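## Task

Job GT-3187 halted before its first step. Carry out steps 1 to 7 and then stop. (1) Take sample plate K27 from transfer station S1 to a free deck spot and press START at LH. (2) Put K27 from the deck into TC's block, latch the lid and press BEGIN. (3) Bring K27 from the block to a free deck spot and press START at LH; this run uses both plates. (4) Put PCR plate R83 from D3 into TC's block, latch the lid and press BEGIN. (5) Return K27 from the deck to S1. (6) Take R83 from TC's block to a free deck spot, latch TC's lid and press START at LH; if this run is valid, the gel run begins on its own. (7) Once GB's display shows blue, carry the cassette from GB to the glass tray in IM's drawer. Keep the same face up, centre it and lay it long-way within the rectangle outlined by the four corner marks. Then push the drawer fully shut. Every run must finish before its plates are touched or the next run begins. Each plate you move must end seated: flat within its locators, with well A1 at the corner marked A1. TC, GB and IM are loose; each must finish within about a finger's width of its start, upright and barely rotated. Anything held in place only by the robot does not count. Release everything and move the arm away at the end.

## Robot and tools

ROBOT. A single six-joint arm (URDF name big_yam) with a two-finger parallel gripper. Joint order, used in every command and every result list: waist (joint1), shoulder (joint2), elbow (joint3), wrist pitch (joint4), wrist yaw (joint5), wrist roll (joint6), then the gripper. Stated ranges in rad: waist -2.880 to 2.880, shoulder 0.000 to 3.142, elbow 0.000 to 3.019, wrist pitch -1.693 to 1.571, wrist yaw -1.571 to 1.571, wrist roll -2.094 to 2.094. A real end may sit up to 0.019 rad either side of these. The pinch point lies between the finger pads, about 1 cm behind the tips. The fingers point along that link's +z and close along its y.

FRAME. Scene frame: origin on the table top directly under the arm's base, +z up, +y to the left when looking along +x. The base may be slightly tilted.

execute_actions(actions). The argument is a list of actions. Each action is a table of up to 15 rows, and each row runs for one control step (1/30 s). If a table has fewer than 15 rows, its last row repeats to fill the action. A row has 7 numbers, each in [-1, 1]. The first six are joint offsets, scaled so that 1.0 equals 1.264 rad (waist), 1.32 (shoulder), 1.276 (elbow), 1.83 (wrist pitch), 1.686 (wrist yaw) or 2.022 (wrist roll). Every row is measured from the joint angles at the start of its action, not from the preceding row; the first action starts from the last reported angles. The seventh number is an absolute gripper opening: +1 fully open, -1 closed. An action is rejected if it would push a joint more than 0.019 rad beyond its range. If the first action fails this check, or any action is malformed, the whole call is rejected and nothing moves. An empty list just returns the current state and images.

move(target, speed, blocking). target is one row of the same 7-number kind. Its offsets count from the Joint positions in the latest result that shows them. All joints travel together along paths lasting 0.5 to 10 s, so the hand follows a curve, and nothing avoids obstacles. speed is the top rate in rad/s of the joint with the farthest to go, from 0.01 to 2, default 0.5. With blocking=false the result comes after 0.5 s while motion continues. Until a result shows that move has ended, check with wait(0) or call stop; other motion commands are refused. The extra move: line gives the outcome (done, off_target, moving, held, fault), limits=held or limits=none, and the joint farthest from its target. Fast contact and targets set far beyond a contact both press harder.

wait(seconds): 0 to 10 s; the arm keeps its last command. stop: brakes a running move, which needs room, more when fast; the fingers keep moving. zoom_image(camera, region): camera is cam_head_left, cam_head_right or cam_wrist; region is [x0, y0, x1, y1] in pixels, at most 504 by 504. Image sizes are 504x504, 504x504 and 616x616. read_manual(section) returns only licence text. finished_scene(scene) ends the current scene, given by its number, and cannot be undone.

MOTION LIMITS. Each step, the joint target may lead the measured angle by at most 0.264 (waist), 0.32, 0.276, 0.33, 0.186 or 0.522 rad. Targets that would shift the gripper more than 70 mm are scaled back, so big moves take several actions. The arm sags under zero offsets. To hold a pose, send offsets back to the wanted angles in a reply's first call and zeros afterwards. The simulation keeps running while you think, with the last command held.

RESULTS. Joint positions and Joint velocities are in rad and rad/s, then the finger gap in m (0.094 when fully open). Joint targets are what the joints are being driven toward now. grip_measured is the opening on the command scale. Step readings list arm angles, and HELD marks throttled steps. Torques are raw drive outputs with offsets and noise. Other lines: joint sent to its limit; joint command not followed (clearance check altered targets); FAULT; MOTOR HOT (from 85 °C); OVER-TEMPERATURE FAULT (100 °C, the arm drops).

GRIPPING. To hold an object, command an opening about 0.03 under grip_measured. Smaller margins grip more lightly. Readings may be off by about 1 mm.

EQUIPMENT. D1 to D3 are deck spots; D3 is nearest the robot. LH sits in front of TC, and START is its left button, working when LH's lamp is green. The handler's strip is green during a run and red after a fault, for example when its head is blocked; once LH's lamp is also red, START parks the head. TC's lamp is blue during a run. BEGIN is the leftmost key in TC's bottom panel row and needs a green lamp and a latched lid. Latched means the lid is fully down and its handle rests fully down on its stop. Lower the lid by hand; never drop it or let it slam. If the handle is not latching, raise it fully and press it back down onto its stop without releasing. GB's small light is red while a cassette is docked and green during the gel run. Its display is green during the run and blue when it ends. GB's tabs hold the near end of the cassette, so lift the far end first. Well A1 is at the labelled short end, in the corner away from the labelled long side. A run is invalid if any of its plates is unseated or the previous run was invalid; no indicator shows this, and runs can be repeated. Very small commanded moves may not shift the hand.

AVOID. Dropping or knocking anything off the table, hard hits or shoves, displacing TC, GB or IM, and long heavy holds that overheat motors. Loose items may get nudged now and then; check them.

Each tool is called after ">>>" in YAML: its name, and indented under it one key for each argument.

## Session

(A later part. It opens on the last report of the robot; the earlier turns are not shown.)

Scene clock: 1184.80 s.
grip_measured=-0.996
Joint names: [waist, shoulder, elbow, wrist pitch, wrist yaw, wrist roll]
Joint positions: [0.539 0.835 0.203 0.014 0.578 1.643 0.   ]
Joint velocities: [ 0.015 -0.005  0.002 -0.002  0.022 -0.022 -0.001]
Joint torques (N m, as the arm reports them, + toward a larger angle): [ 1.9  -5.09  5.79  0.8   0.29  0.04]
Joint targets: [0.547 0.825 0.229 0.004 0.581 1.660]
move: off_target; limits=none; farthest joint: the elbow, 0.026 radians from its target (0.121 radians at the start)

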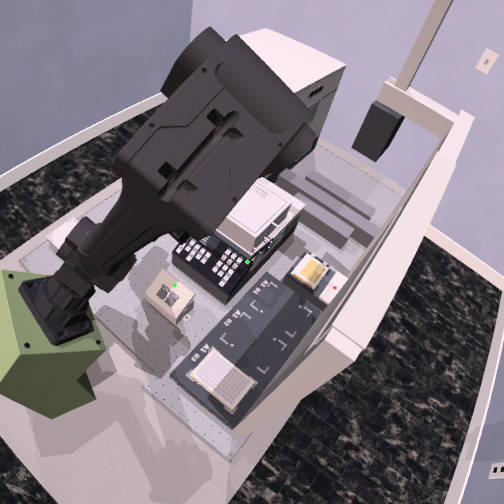

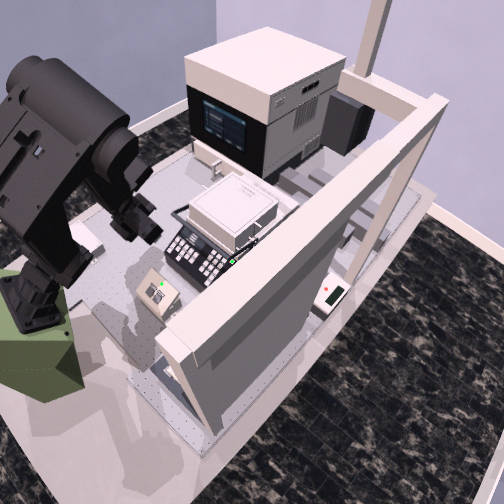

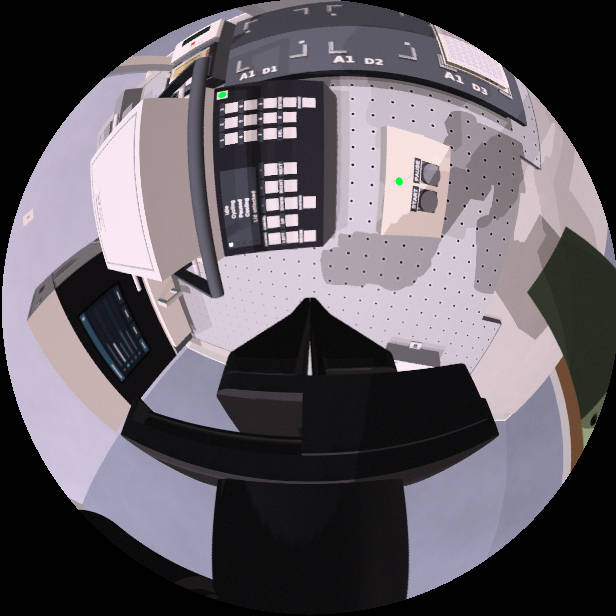

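>>> move:
  target: [-0.15, 0.252, 0.048, 0.187, -0.092, -0.063, -1.0]
  speed: 0.3

>>> zoom_image:
  camera: "cam_wrist"
  region: [220, 160, 380, 320]

Scene clock: 1200.30 s.
grip_measured=-0.996
Joint names: [waist, shoulder, elbow, wrist pitch, wrist yaw, wrist roll]
Joint positions: [0.361 1.155 0.253 0.343 0.426 1.532 0.   ]
Joint velocities: [ 0.015  0.005 -0.007  0.002  0.037  0.037  0.   ]
Joint torques (N m, as the arm reports them, + toward a larger angle): [ 1.03 -6.2   1.82  1.84  0.03 -0.31]
Joint targets: [0.350 1.167 0.264 0.357 0.423 1.516]
move: done; limits=none; farthest joint: the wrist roll, 0.016 radians from its target (0.128 radians at the start)

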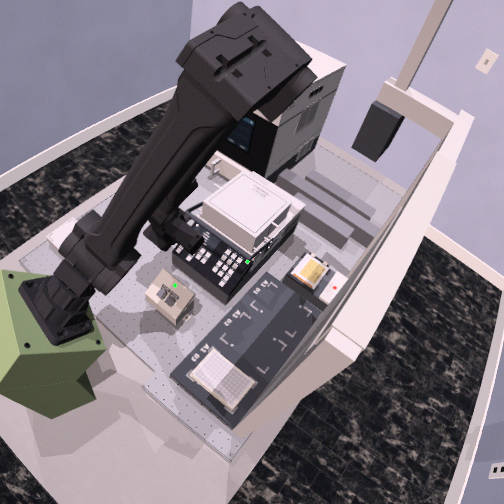

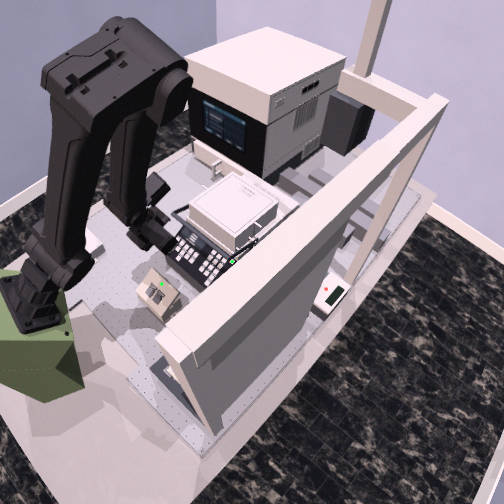

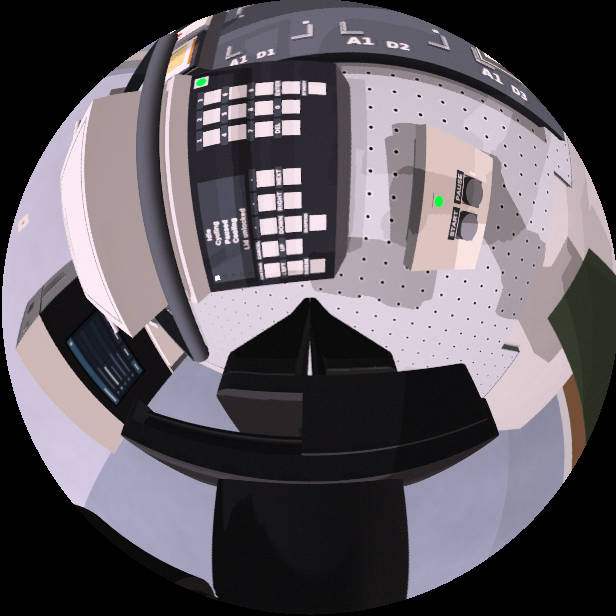

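Region (220, 160, 380, 320) of cam_wrist's 616x616 image, scaled by 3.150, with more detail than that image has.

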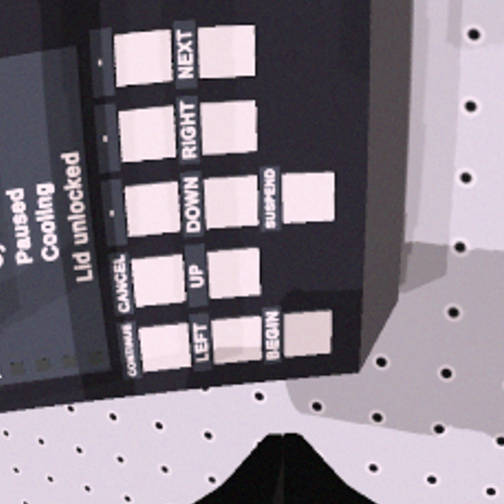

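>>> move:
  target: [-0.0604, 0.175, 0.042, 0.112, -0.035, -0.026, -1.0]
  speed: 0.2

>>> zoom_image:
  camera: "cam_wrist"
  region: [220, 160, 380, 320]

Scene clock: 1209.13 s.
grip_measured=-0.996
Joint names: [waist, shoulder, elbow, wrist pitch, wrist yaw, wrist roll]
Joint positions: [0.297 1.371 0.302 0.534 0.37  1.496 0.   ]
Joint velocities: [-0.005 -0.024 -0.002  0.002  0.007 -0.022 -0.   ]
Joint torques (N m, as the arm reports them, + toward a larger angle): [ 1.8  -7.62 -0.21  1.75  0.03 -0.27]
Joint targets: [0.284 1.386 0.307 0.548 0.367 1.479]
move: done; limits=none; farthest joint: the wrist roll, 0.016 radians from its target (0.052 radians at the start)

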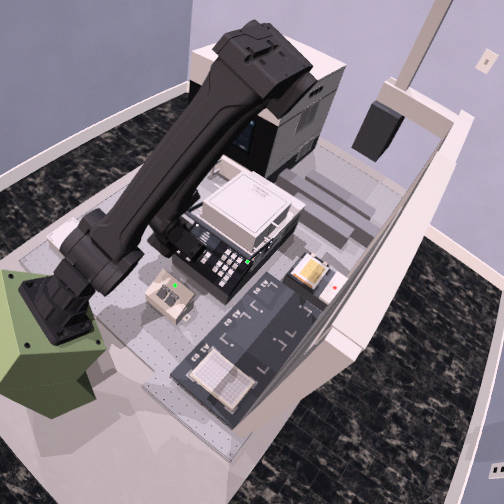

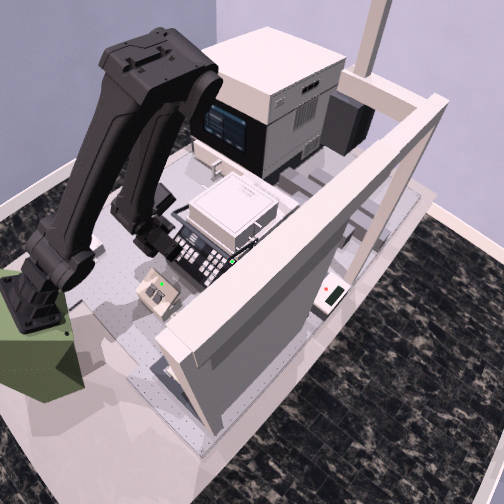

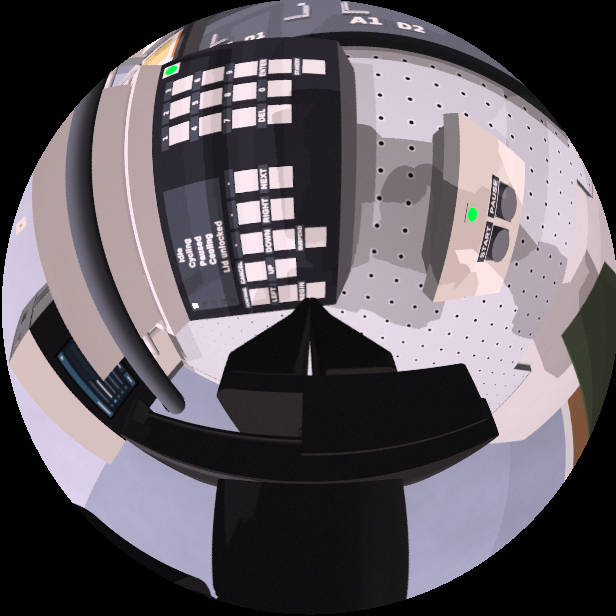

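Region (220, 160, 380, 320) of cam_wrist's 616x616 image, scaled by 3.150, with more detail than that image has.

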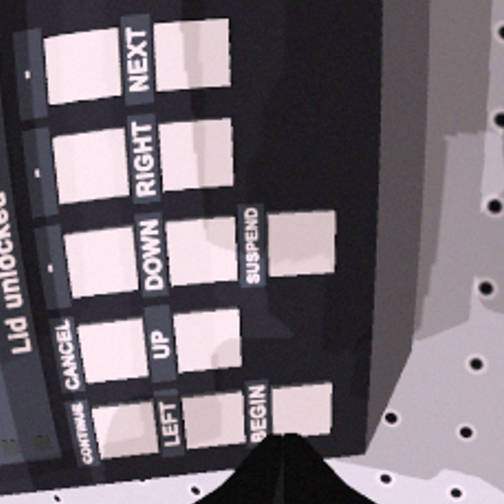

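>>> move:
  target: [-0.030, 0.0857, 0.019, 0.053, -0.015, -0.015, -1.0]
  speed: 0.1

>>> zoom_image:
  camera: "cam_wrist"
  region: [220, 180, 380, 340]

Scene clock: 1218.30 s.
grip_measured=-0.996
Joint names: [waist, shoulder, elbow, wrist pitch, wrist yaw, wrist roll]
Joint positions: [0.272 1.467 0.319 0.617 0.348 1.482 0.   ]
Joint velocities: [-0.005 -0.024  0.002 -0.012  0.066 -0.037 -0.   ]
Joint torques (N m, as the arm reports them, + toward a larger angle): [ 2.27 -7.29 -0.95  1.83  0.03 -0.29]
Joint targets: [0.259 1.484 0.326 0.631 0.345 1.466]
move: done; limits=none; farthest joint: the shoulder, 0.017 radians from its target (0.113 radians at the start)

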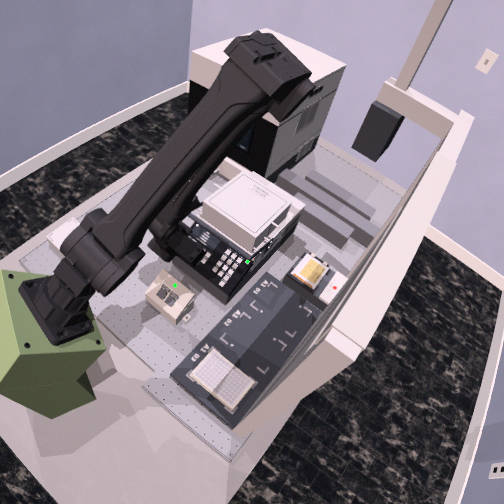

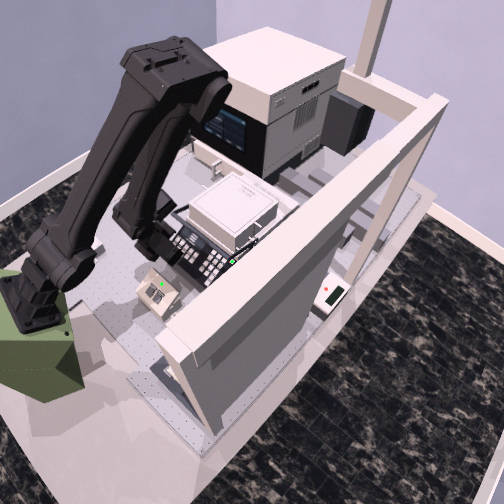

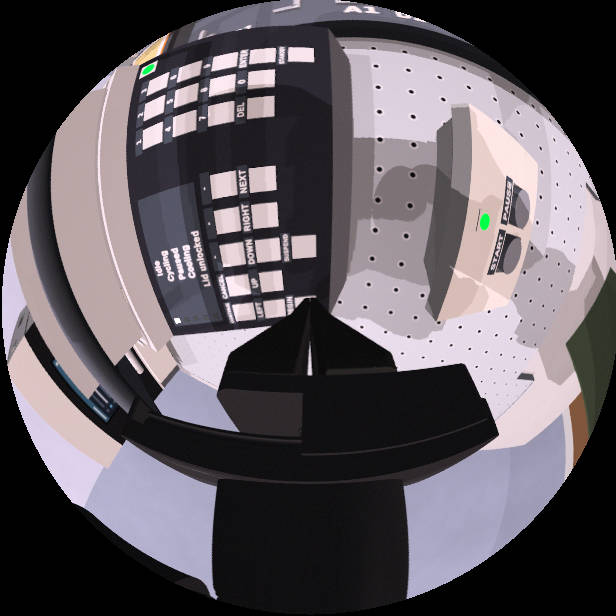

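Region (220, 180, 380, 340) of cam_wrist's 616x616 image, scaled by 3.150, with more detail than that image has.

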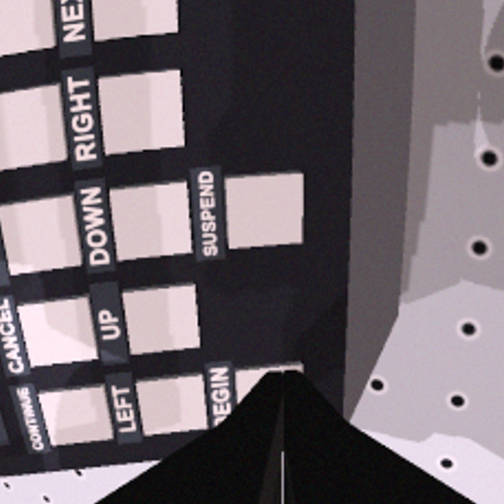

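>>> move:
  target: [-0.0186, 0.039, 0.017, 0.02, -0.007, -0.008, -1.0]
  speed: 0.05

Scene clock: 1223.93 s.
grip_measured=-0.996
Joint names: [waist, shoulder, elbow, wrist pitch, wrist yaw, wrist roll]
Joint positions: [0.265 1.495 0.331 0.641 0.34  1.481 0.   ]
Joint velocities: [-0.005 -0.015  0.022  0.012  0.081  0.022  0.   ]
Joint torques (N m, as the arm reports them, + toward a larger angle): [ 1.88 -7.61 -0.79  1.81  0.05 -0.33]
Joint targets: [0.249 1.518 0.341 0.654 0.336 1.466]
move: off_target; limits=none; farthest joint: the shoulder, 0.024 radians from its target (0.052 radians at the start)

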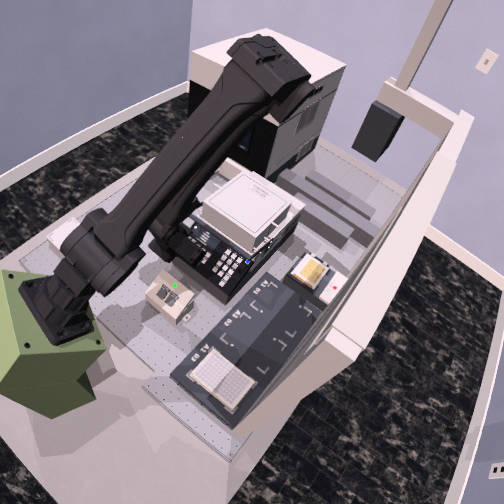

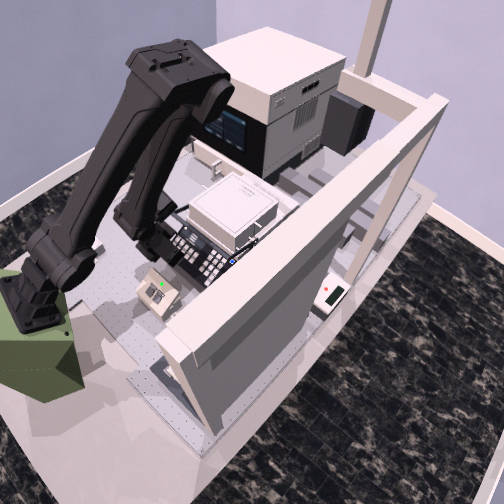

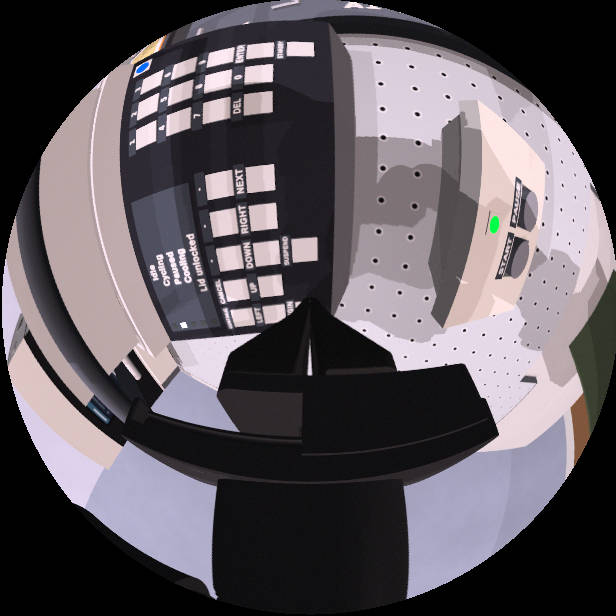

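>>> move:
  target: [0.084, -0.264, -0.065, -0.169, 0.053, 0.033, -1.0]
  speed: 0.3

Scene clock: 1230.80 s.
grip_measured=-0.996
Joint names: [waist, shoulder, elbow, wrist pitch, wrist yaw, wrist roll]
Joint positions: [0.361 1.153 0.253 0.342 0.426 1.532 0.   ]
Joint velocities: [ 0.005 -0.005  0.002 -0.002 -0.007 -0.051 -0.   ]
Joint torques (N m, as the arm reports them, + toward a larger angle): [ 3.39 -8.22  0.5   0.76  0.27  0.07]
Joint targets: [0.371 1.146 0.248 0.331 0.429 1.548]
move: done; limits=none; farthest joint: the wrist roll, 0.016 radians from its target (0.066 radians at the start)

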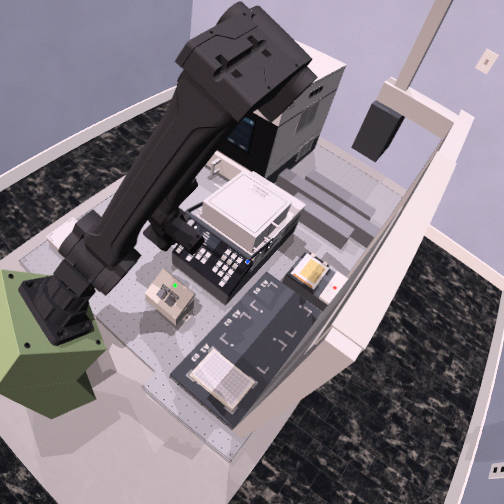

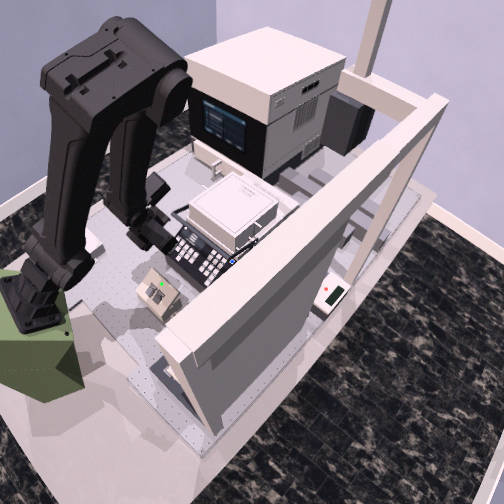

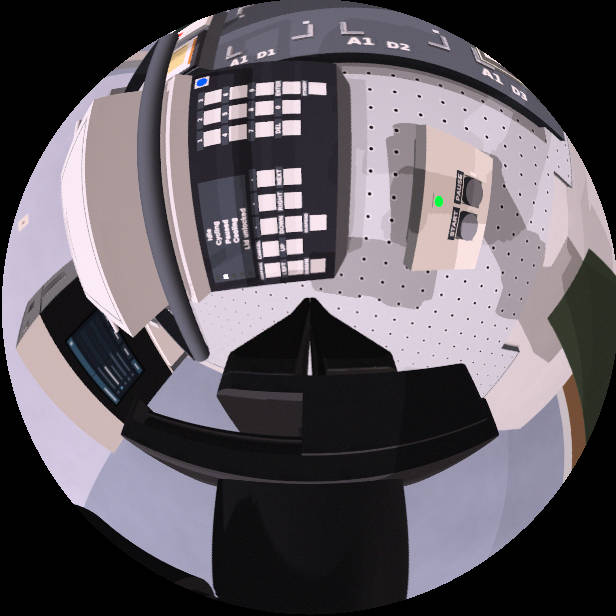

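>>> move:
  target: [-0.271, -0.091, -0.1175, 0.298, -0.2307, -0.1236, -1.0]
  speed: 0.4

>>> move:
  target: [0.0, 0.0, 0.0, 0.0, 0.0, 0.0, 0.0]
  speed: 0.4

Scene clock: 1235.27 s.
grip_measured=-0.996
Joint names: [waist, shoulder, elbow, wrist pitch, wrist yaw, wrist roll]
Joint positions: [0.027 1.043 0.109 0.871 0.04  1.298 0.   ]
Joint velocities: [-0.015 -0.005 -0.012 -0.012  0.022 -0.022  0.   ]
Joint torques (N m, as the arm reports them, + toward a larger angle): [-0.15 -7.68  0.11  2.57 -0.09 -0.32]
Joint targets: [0.018 1.033 0.103 0.887 0.037 1.282]
move: done; limits=none; farthest joint: the wrist pitch, 0.017 radians from its target (0.546 radians at the start)

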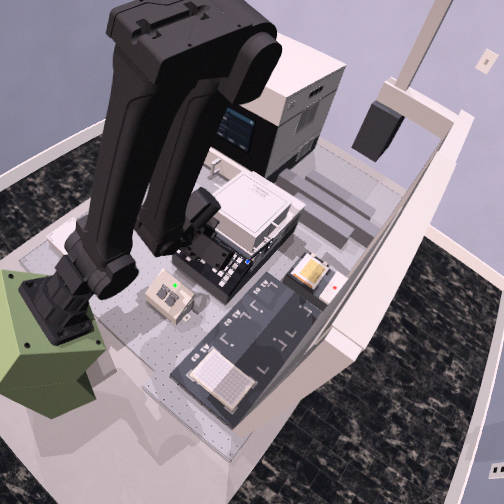

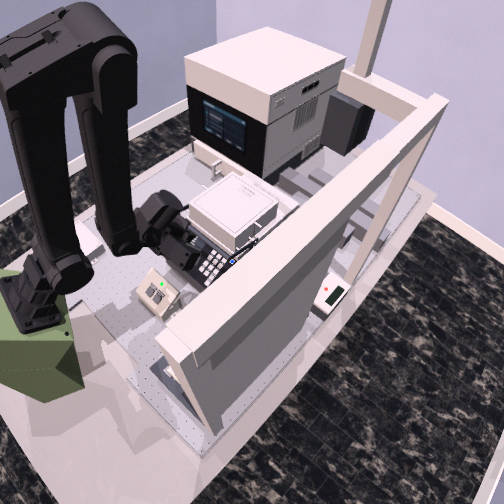

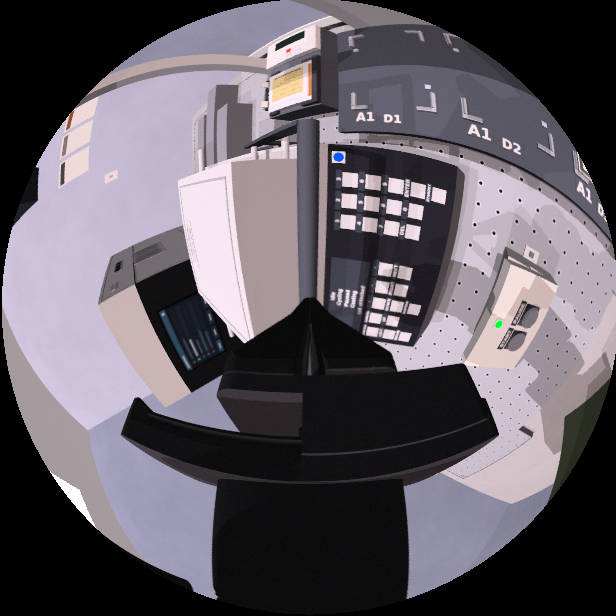

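Scene clock: 1235.77 s.
grip_measured=-0.001
Joint names: [waist, shoulder, elbow, wrist pitch, wrist yaw, wrist roll]
Joint positions: [0.027 1.043 0.109 0.871 0.04  1.298 0.047]
Joint velocities: [-0.015 -0.005  0.002 -0.002  0.007 -0.022 -0.   ]
Joint torques (N m, as the arm reports them, + toward a larger angle): [ 1.18 -6.49  0.63  1.76  0.04 -0.16]
Joint targets: [0.027 1.043 0.109 0.871 0.040 1.298]
move: done; limits=none; farthest joint: the waist, 0.000 radians from its target (0.000 radians at the start)

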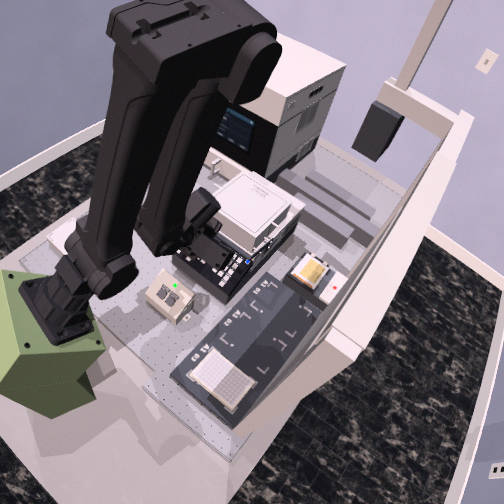

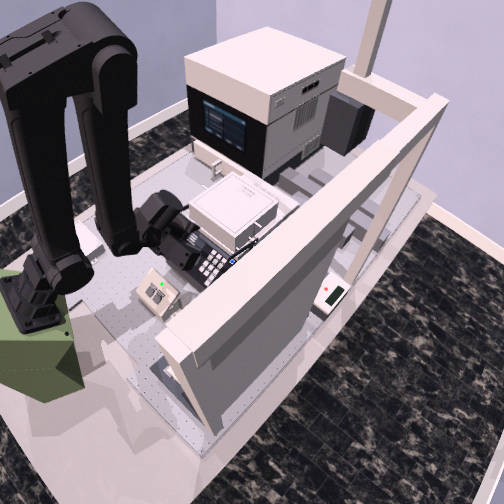

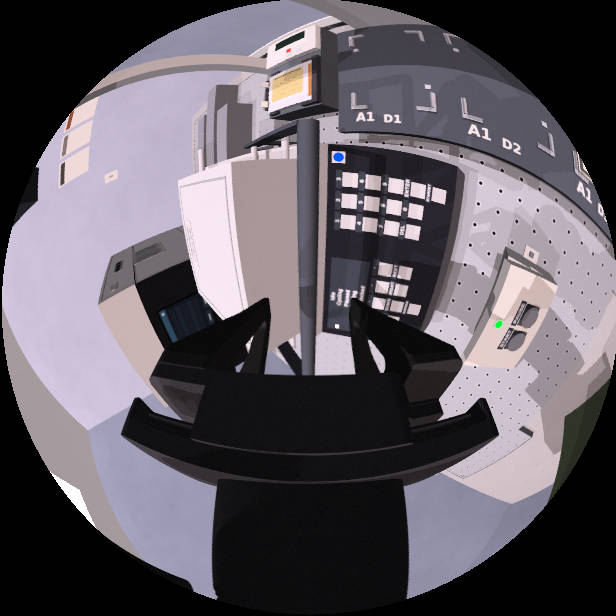

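>>> wait:
  seconds: 10

Scene clock: 1246.70 s.
grip_measured=-0.001
Joint names: [waist, shoulder, elbow, wrist pitch, wrist yaw, wrist roll]
Joint positions: [0.027 1.043 0.109 0.871 0.04  1.298 0.047]
Joint velocities: [-0.005 -0.015 -0.007 -0.012 -0.007 -0.037  0.001]
Joint torques (N m, as the arm reports them, + toward a larger angle): [ 0.84 -7.1   0.59  1.84  0.03 -0.15]
Joint targets: [0.027 1.043 0.109 0.871 0.040 1.298]
wait: 10.00 s; at rest from the start

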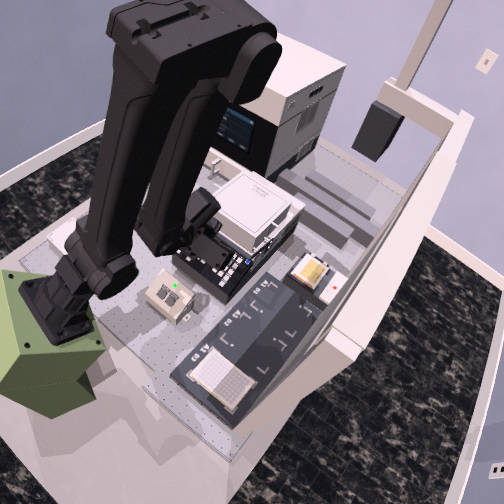

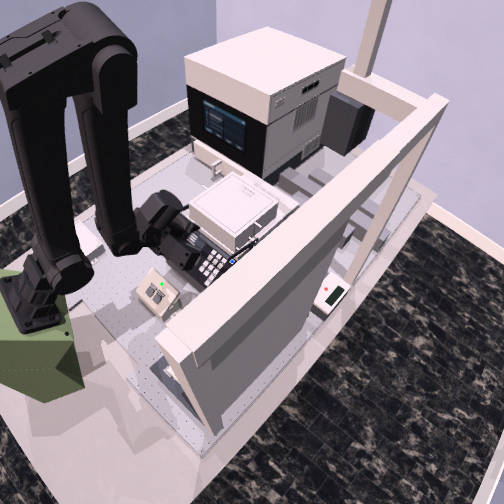

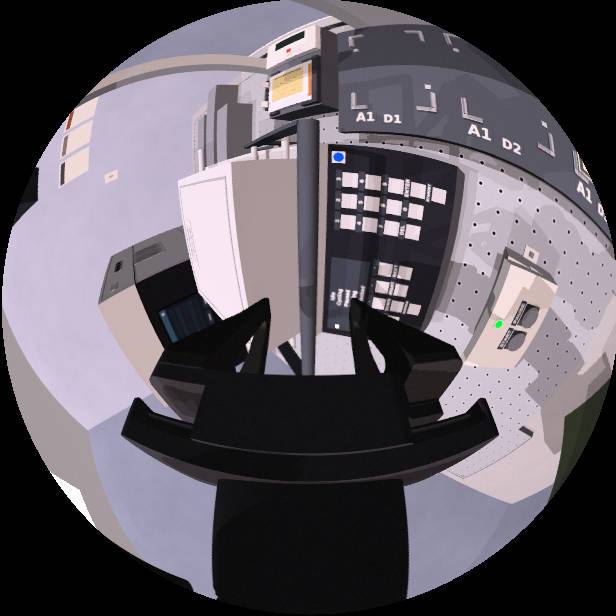

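>>> wait:
  seconds: 5

Scene clock: 1260.97 s.
grip_measured=-0.001
Joint names: [waist, shoulder, elbow, wrist pitch, wrist yaw, wrist roll]
Joint positions: [0.027 1.043 0.109 0.871 0.04  1.298 0.047]
Joint velocities: [-0.005 -0.005  0.012 -0.012  0.022 -0.037 -0.   ]
Joint torques (N m, as the arm reports them, + toward a larger angle): [ 0.47 -6.65  0.42  1.84  0.01 -0.16]
Joint targets: [0.027 1.043 0.109 0.871 0.040 1.298]
wait: 5.00 s; at rest from the start

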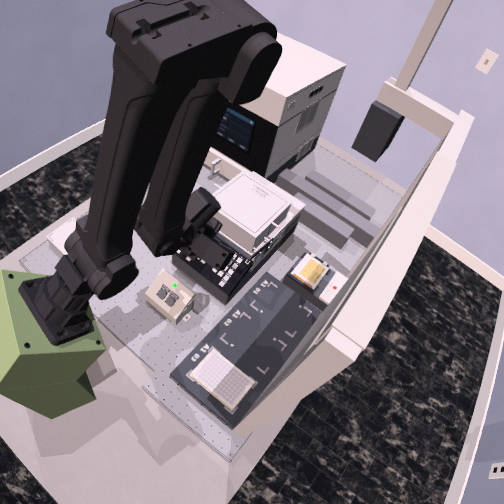

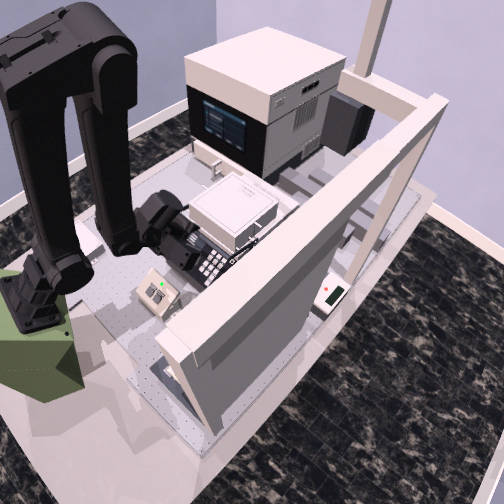

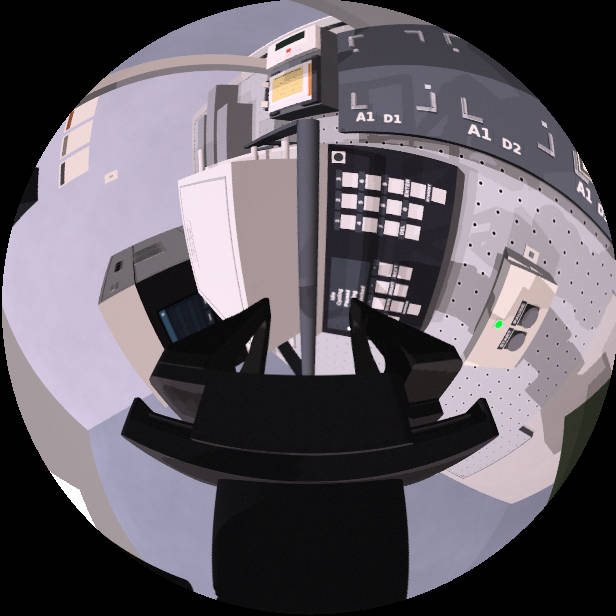

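>>> wait:
  seconds: 10

Scene clock: 1276.17 s.
grip_measured=-0.001
Joint names: [waist, shoulder, elbow, wrist pitch, wrist yaw, wrist roll]
Joint positions: [0.027 1.043 0.109 0.871 0.04  1.298 0.047]
Joint velocities: [-0.005 -0.015  0.002  0.012  0.051 -0.007  0.002]
Joint torques (N m, as the arm reports them, + toward a larger angle): [ 0.81 -6.89  0.49  1.86  0.03 -0.17]
Joint targets: [0.027 1.043 0.109 0.871 0.040 1.298]
wait: 10.00 s; at rest from the start

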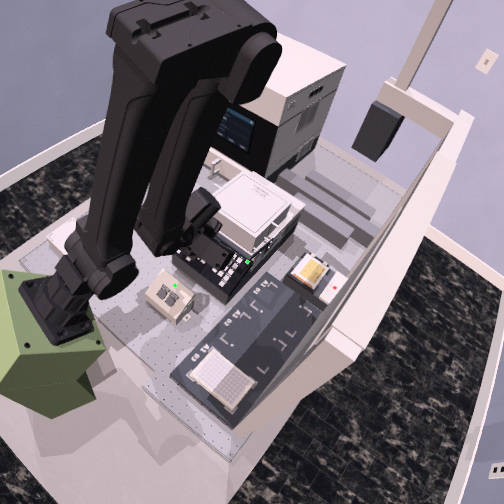

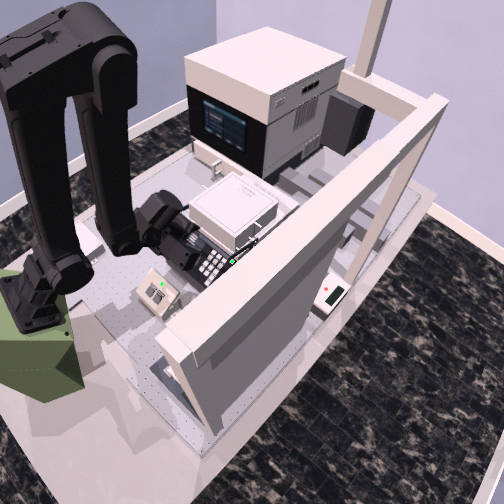

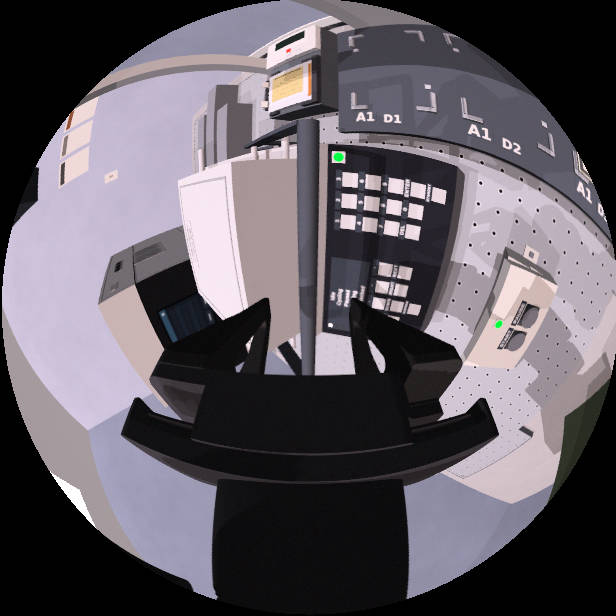

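>>> move:
  target: [-0.0125, 0.1576, 0.077, 0.071, -0.0095, 0.0, 0.0]
  speed: 0.25

>>> move:
  target: [0.0, 0.0, 0.0, 0.0, 0.0, 0.0, -0.78]
  speed: 0.25

Scene clock: 1283.63 s.
grip_measured=-0.001
Joint names: [waist, shoulder, elbow, wrist pitch, wrist yaw, wrist roll]
Joint positions: [0.023 1.236 0.203 0.984 0.027 1.298 0.047]
Joint velocities: [-0.015 -0.005  0.002 -0.002  0.037  0.022  0.   ]
Joint torques (N m, as the arm reports them, + toward a larger angle): [ 0.05 -7.29 -0.04  2.49 -0.1  -0.17]
Joint targets: [0.012 1.251 0.208 1.001 0.024 1.298]
move: done; limits=none; farthest joint: the wrist pitch, 0.017 radians from its target (0.130 radians at the start)

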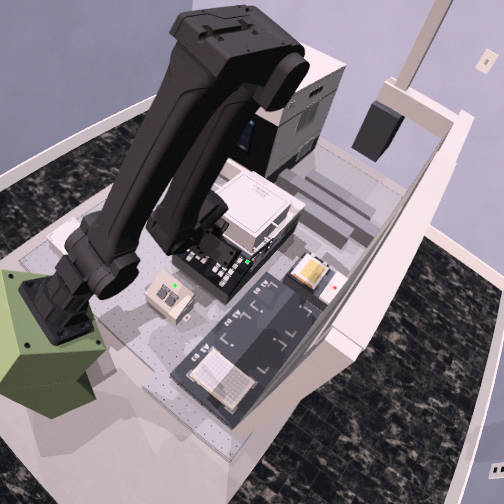

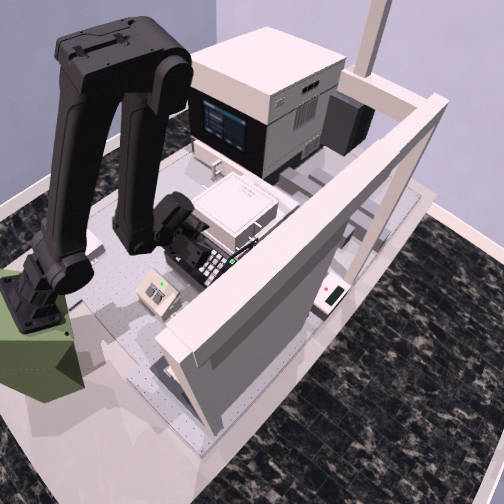

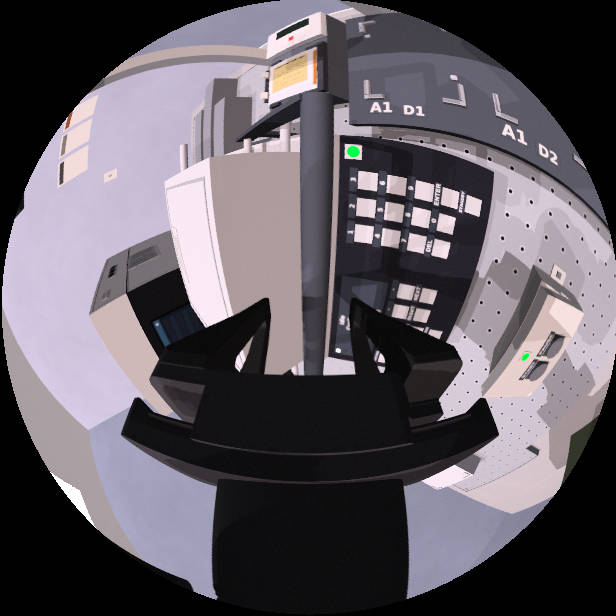

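Scene clock: 1284.13 s.
grip_measured=-0.769
Joint names: [waist, shoulder, elbow, wrist pitch, wrist yaw, wrist roll]
Joint positions: [0.023 1.236 0.201 0.982 0.028 1.298 0.011]
Joint velocities: [ 0.005 -0.015 -0.022 -0.007 -0.037 -0.037 -0.001]
Joint torques (N m, as the arm reports them, + toward a larger angle): [ 0.81 -8.96 -0.33  1.9  -0.01 -0.19]
Joint targets: [0.023 1.236 0.203 0.984 0.027 1.298]
move: done; limits=none; farthest joint: the elbow, 0.002 radians from its target (0.000 radians at the start)

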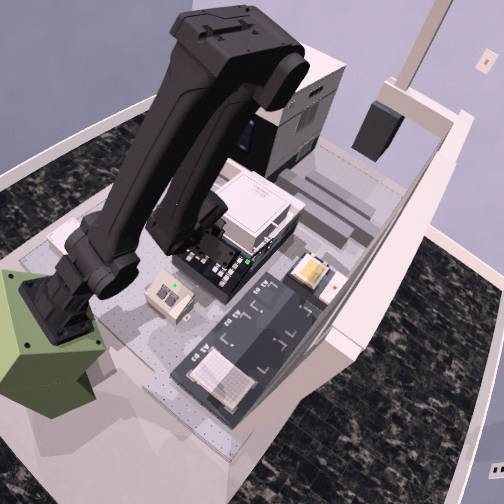

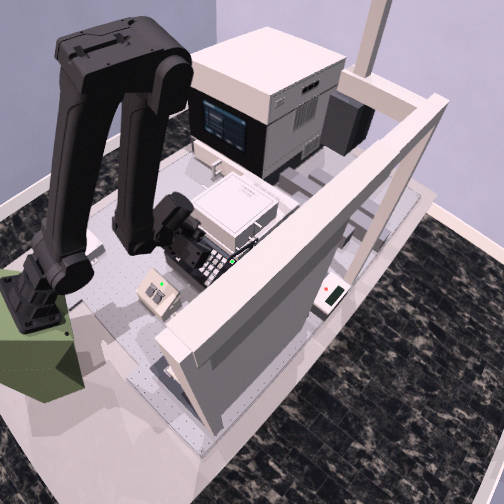

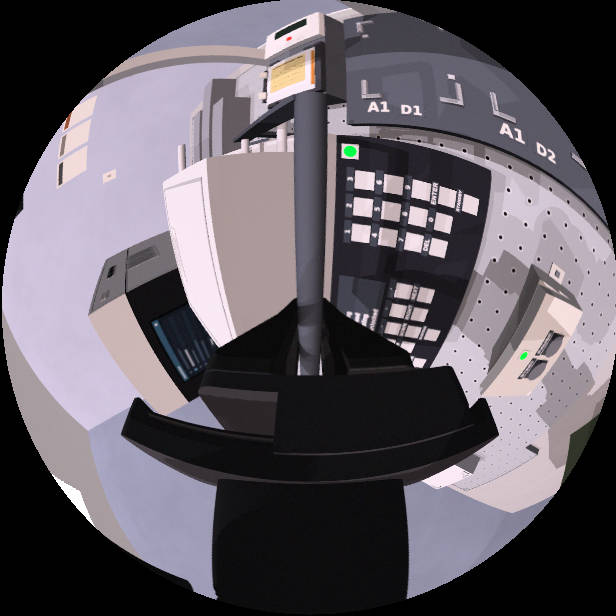

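>>> move:
  target: [0.03, -0.152, 0.005, -0.114, 0.023, 0.0, -0.78]
  speed: 0.12

Scene clock: 1287.97 s.
grip_measured=-0.769
Joint names: [waist, shoulder, elbow, wrist pitch, wrist yaw, wrist roll]
Joint positions: [0.051 1.068 0.214 0.772 0.063 1.298 0.011]
Joint velocities: [-0.015 -0.024 -0.007  0.007  0.007 -0.095  0.   ]
Joint torques (N m, as the arm reports them, + toward a larger angle): [  2.85 -11.32   0.79   1.89   0.16  -0.13]
Joint targets: [0.061 1.036 0.208 0.773 0.067 1.298]
move: off_target; limits=none; farthest joint: the shoulder, 0.033 radians from its target (0.201 radians at the start)

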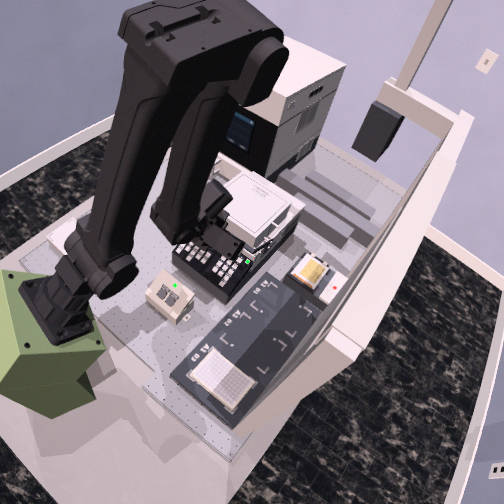

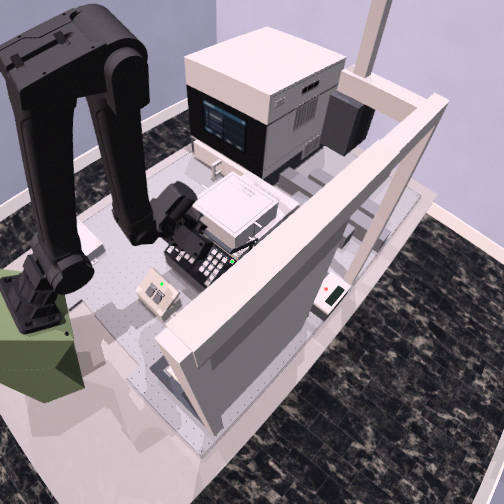

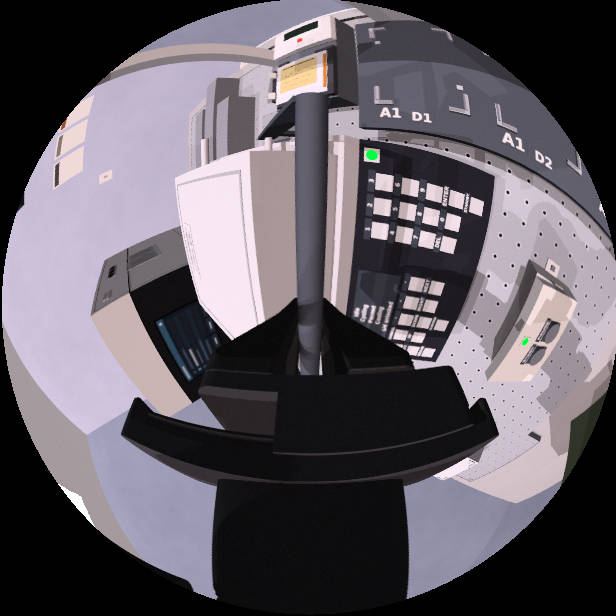

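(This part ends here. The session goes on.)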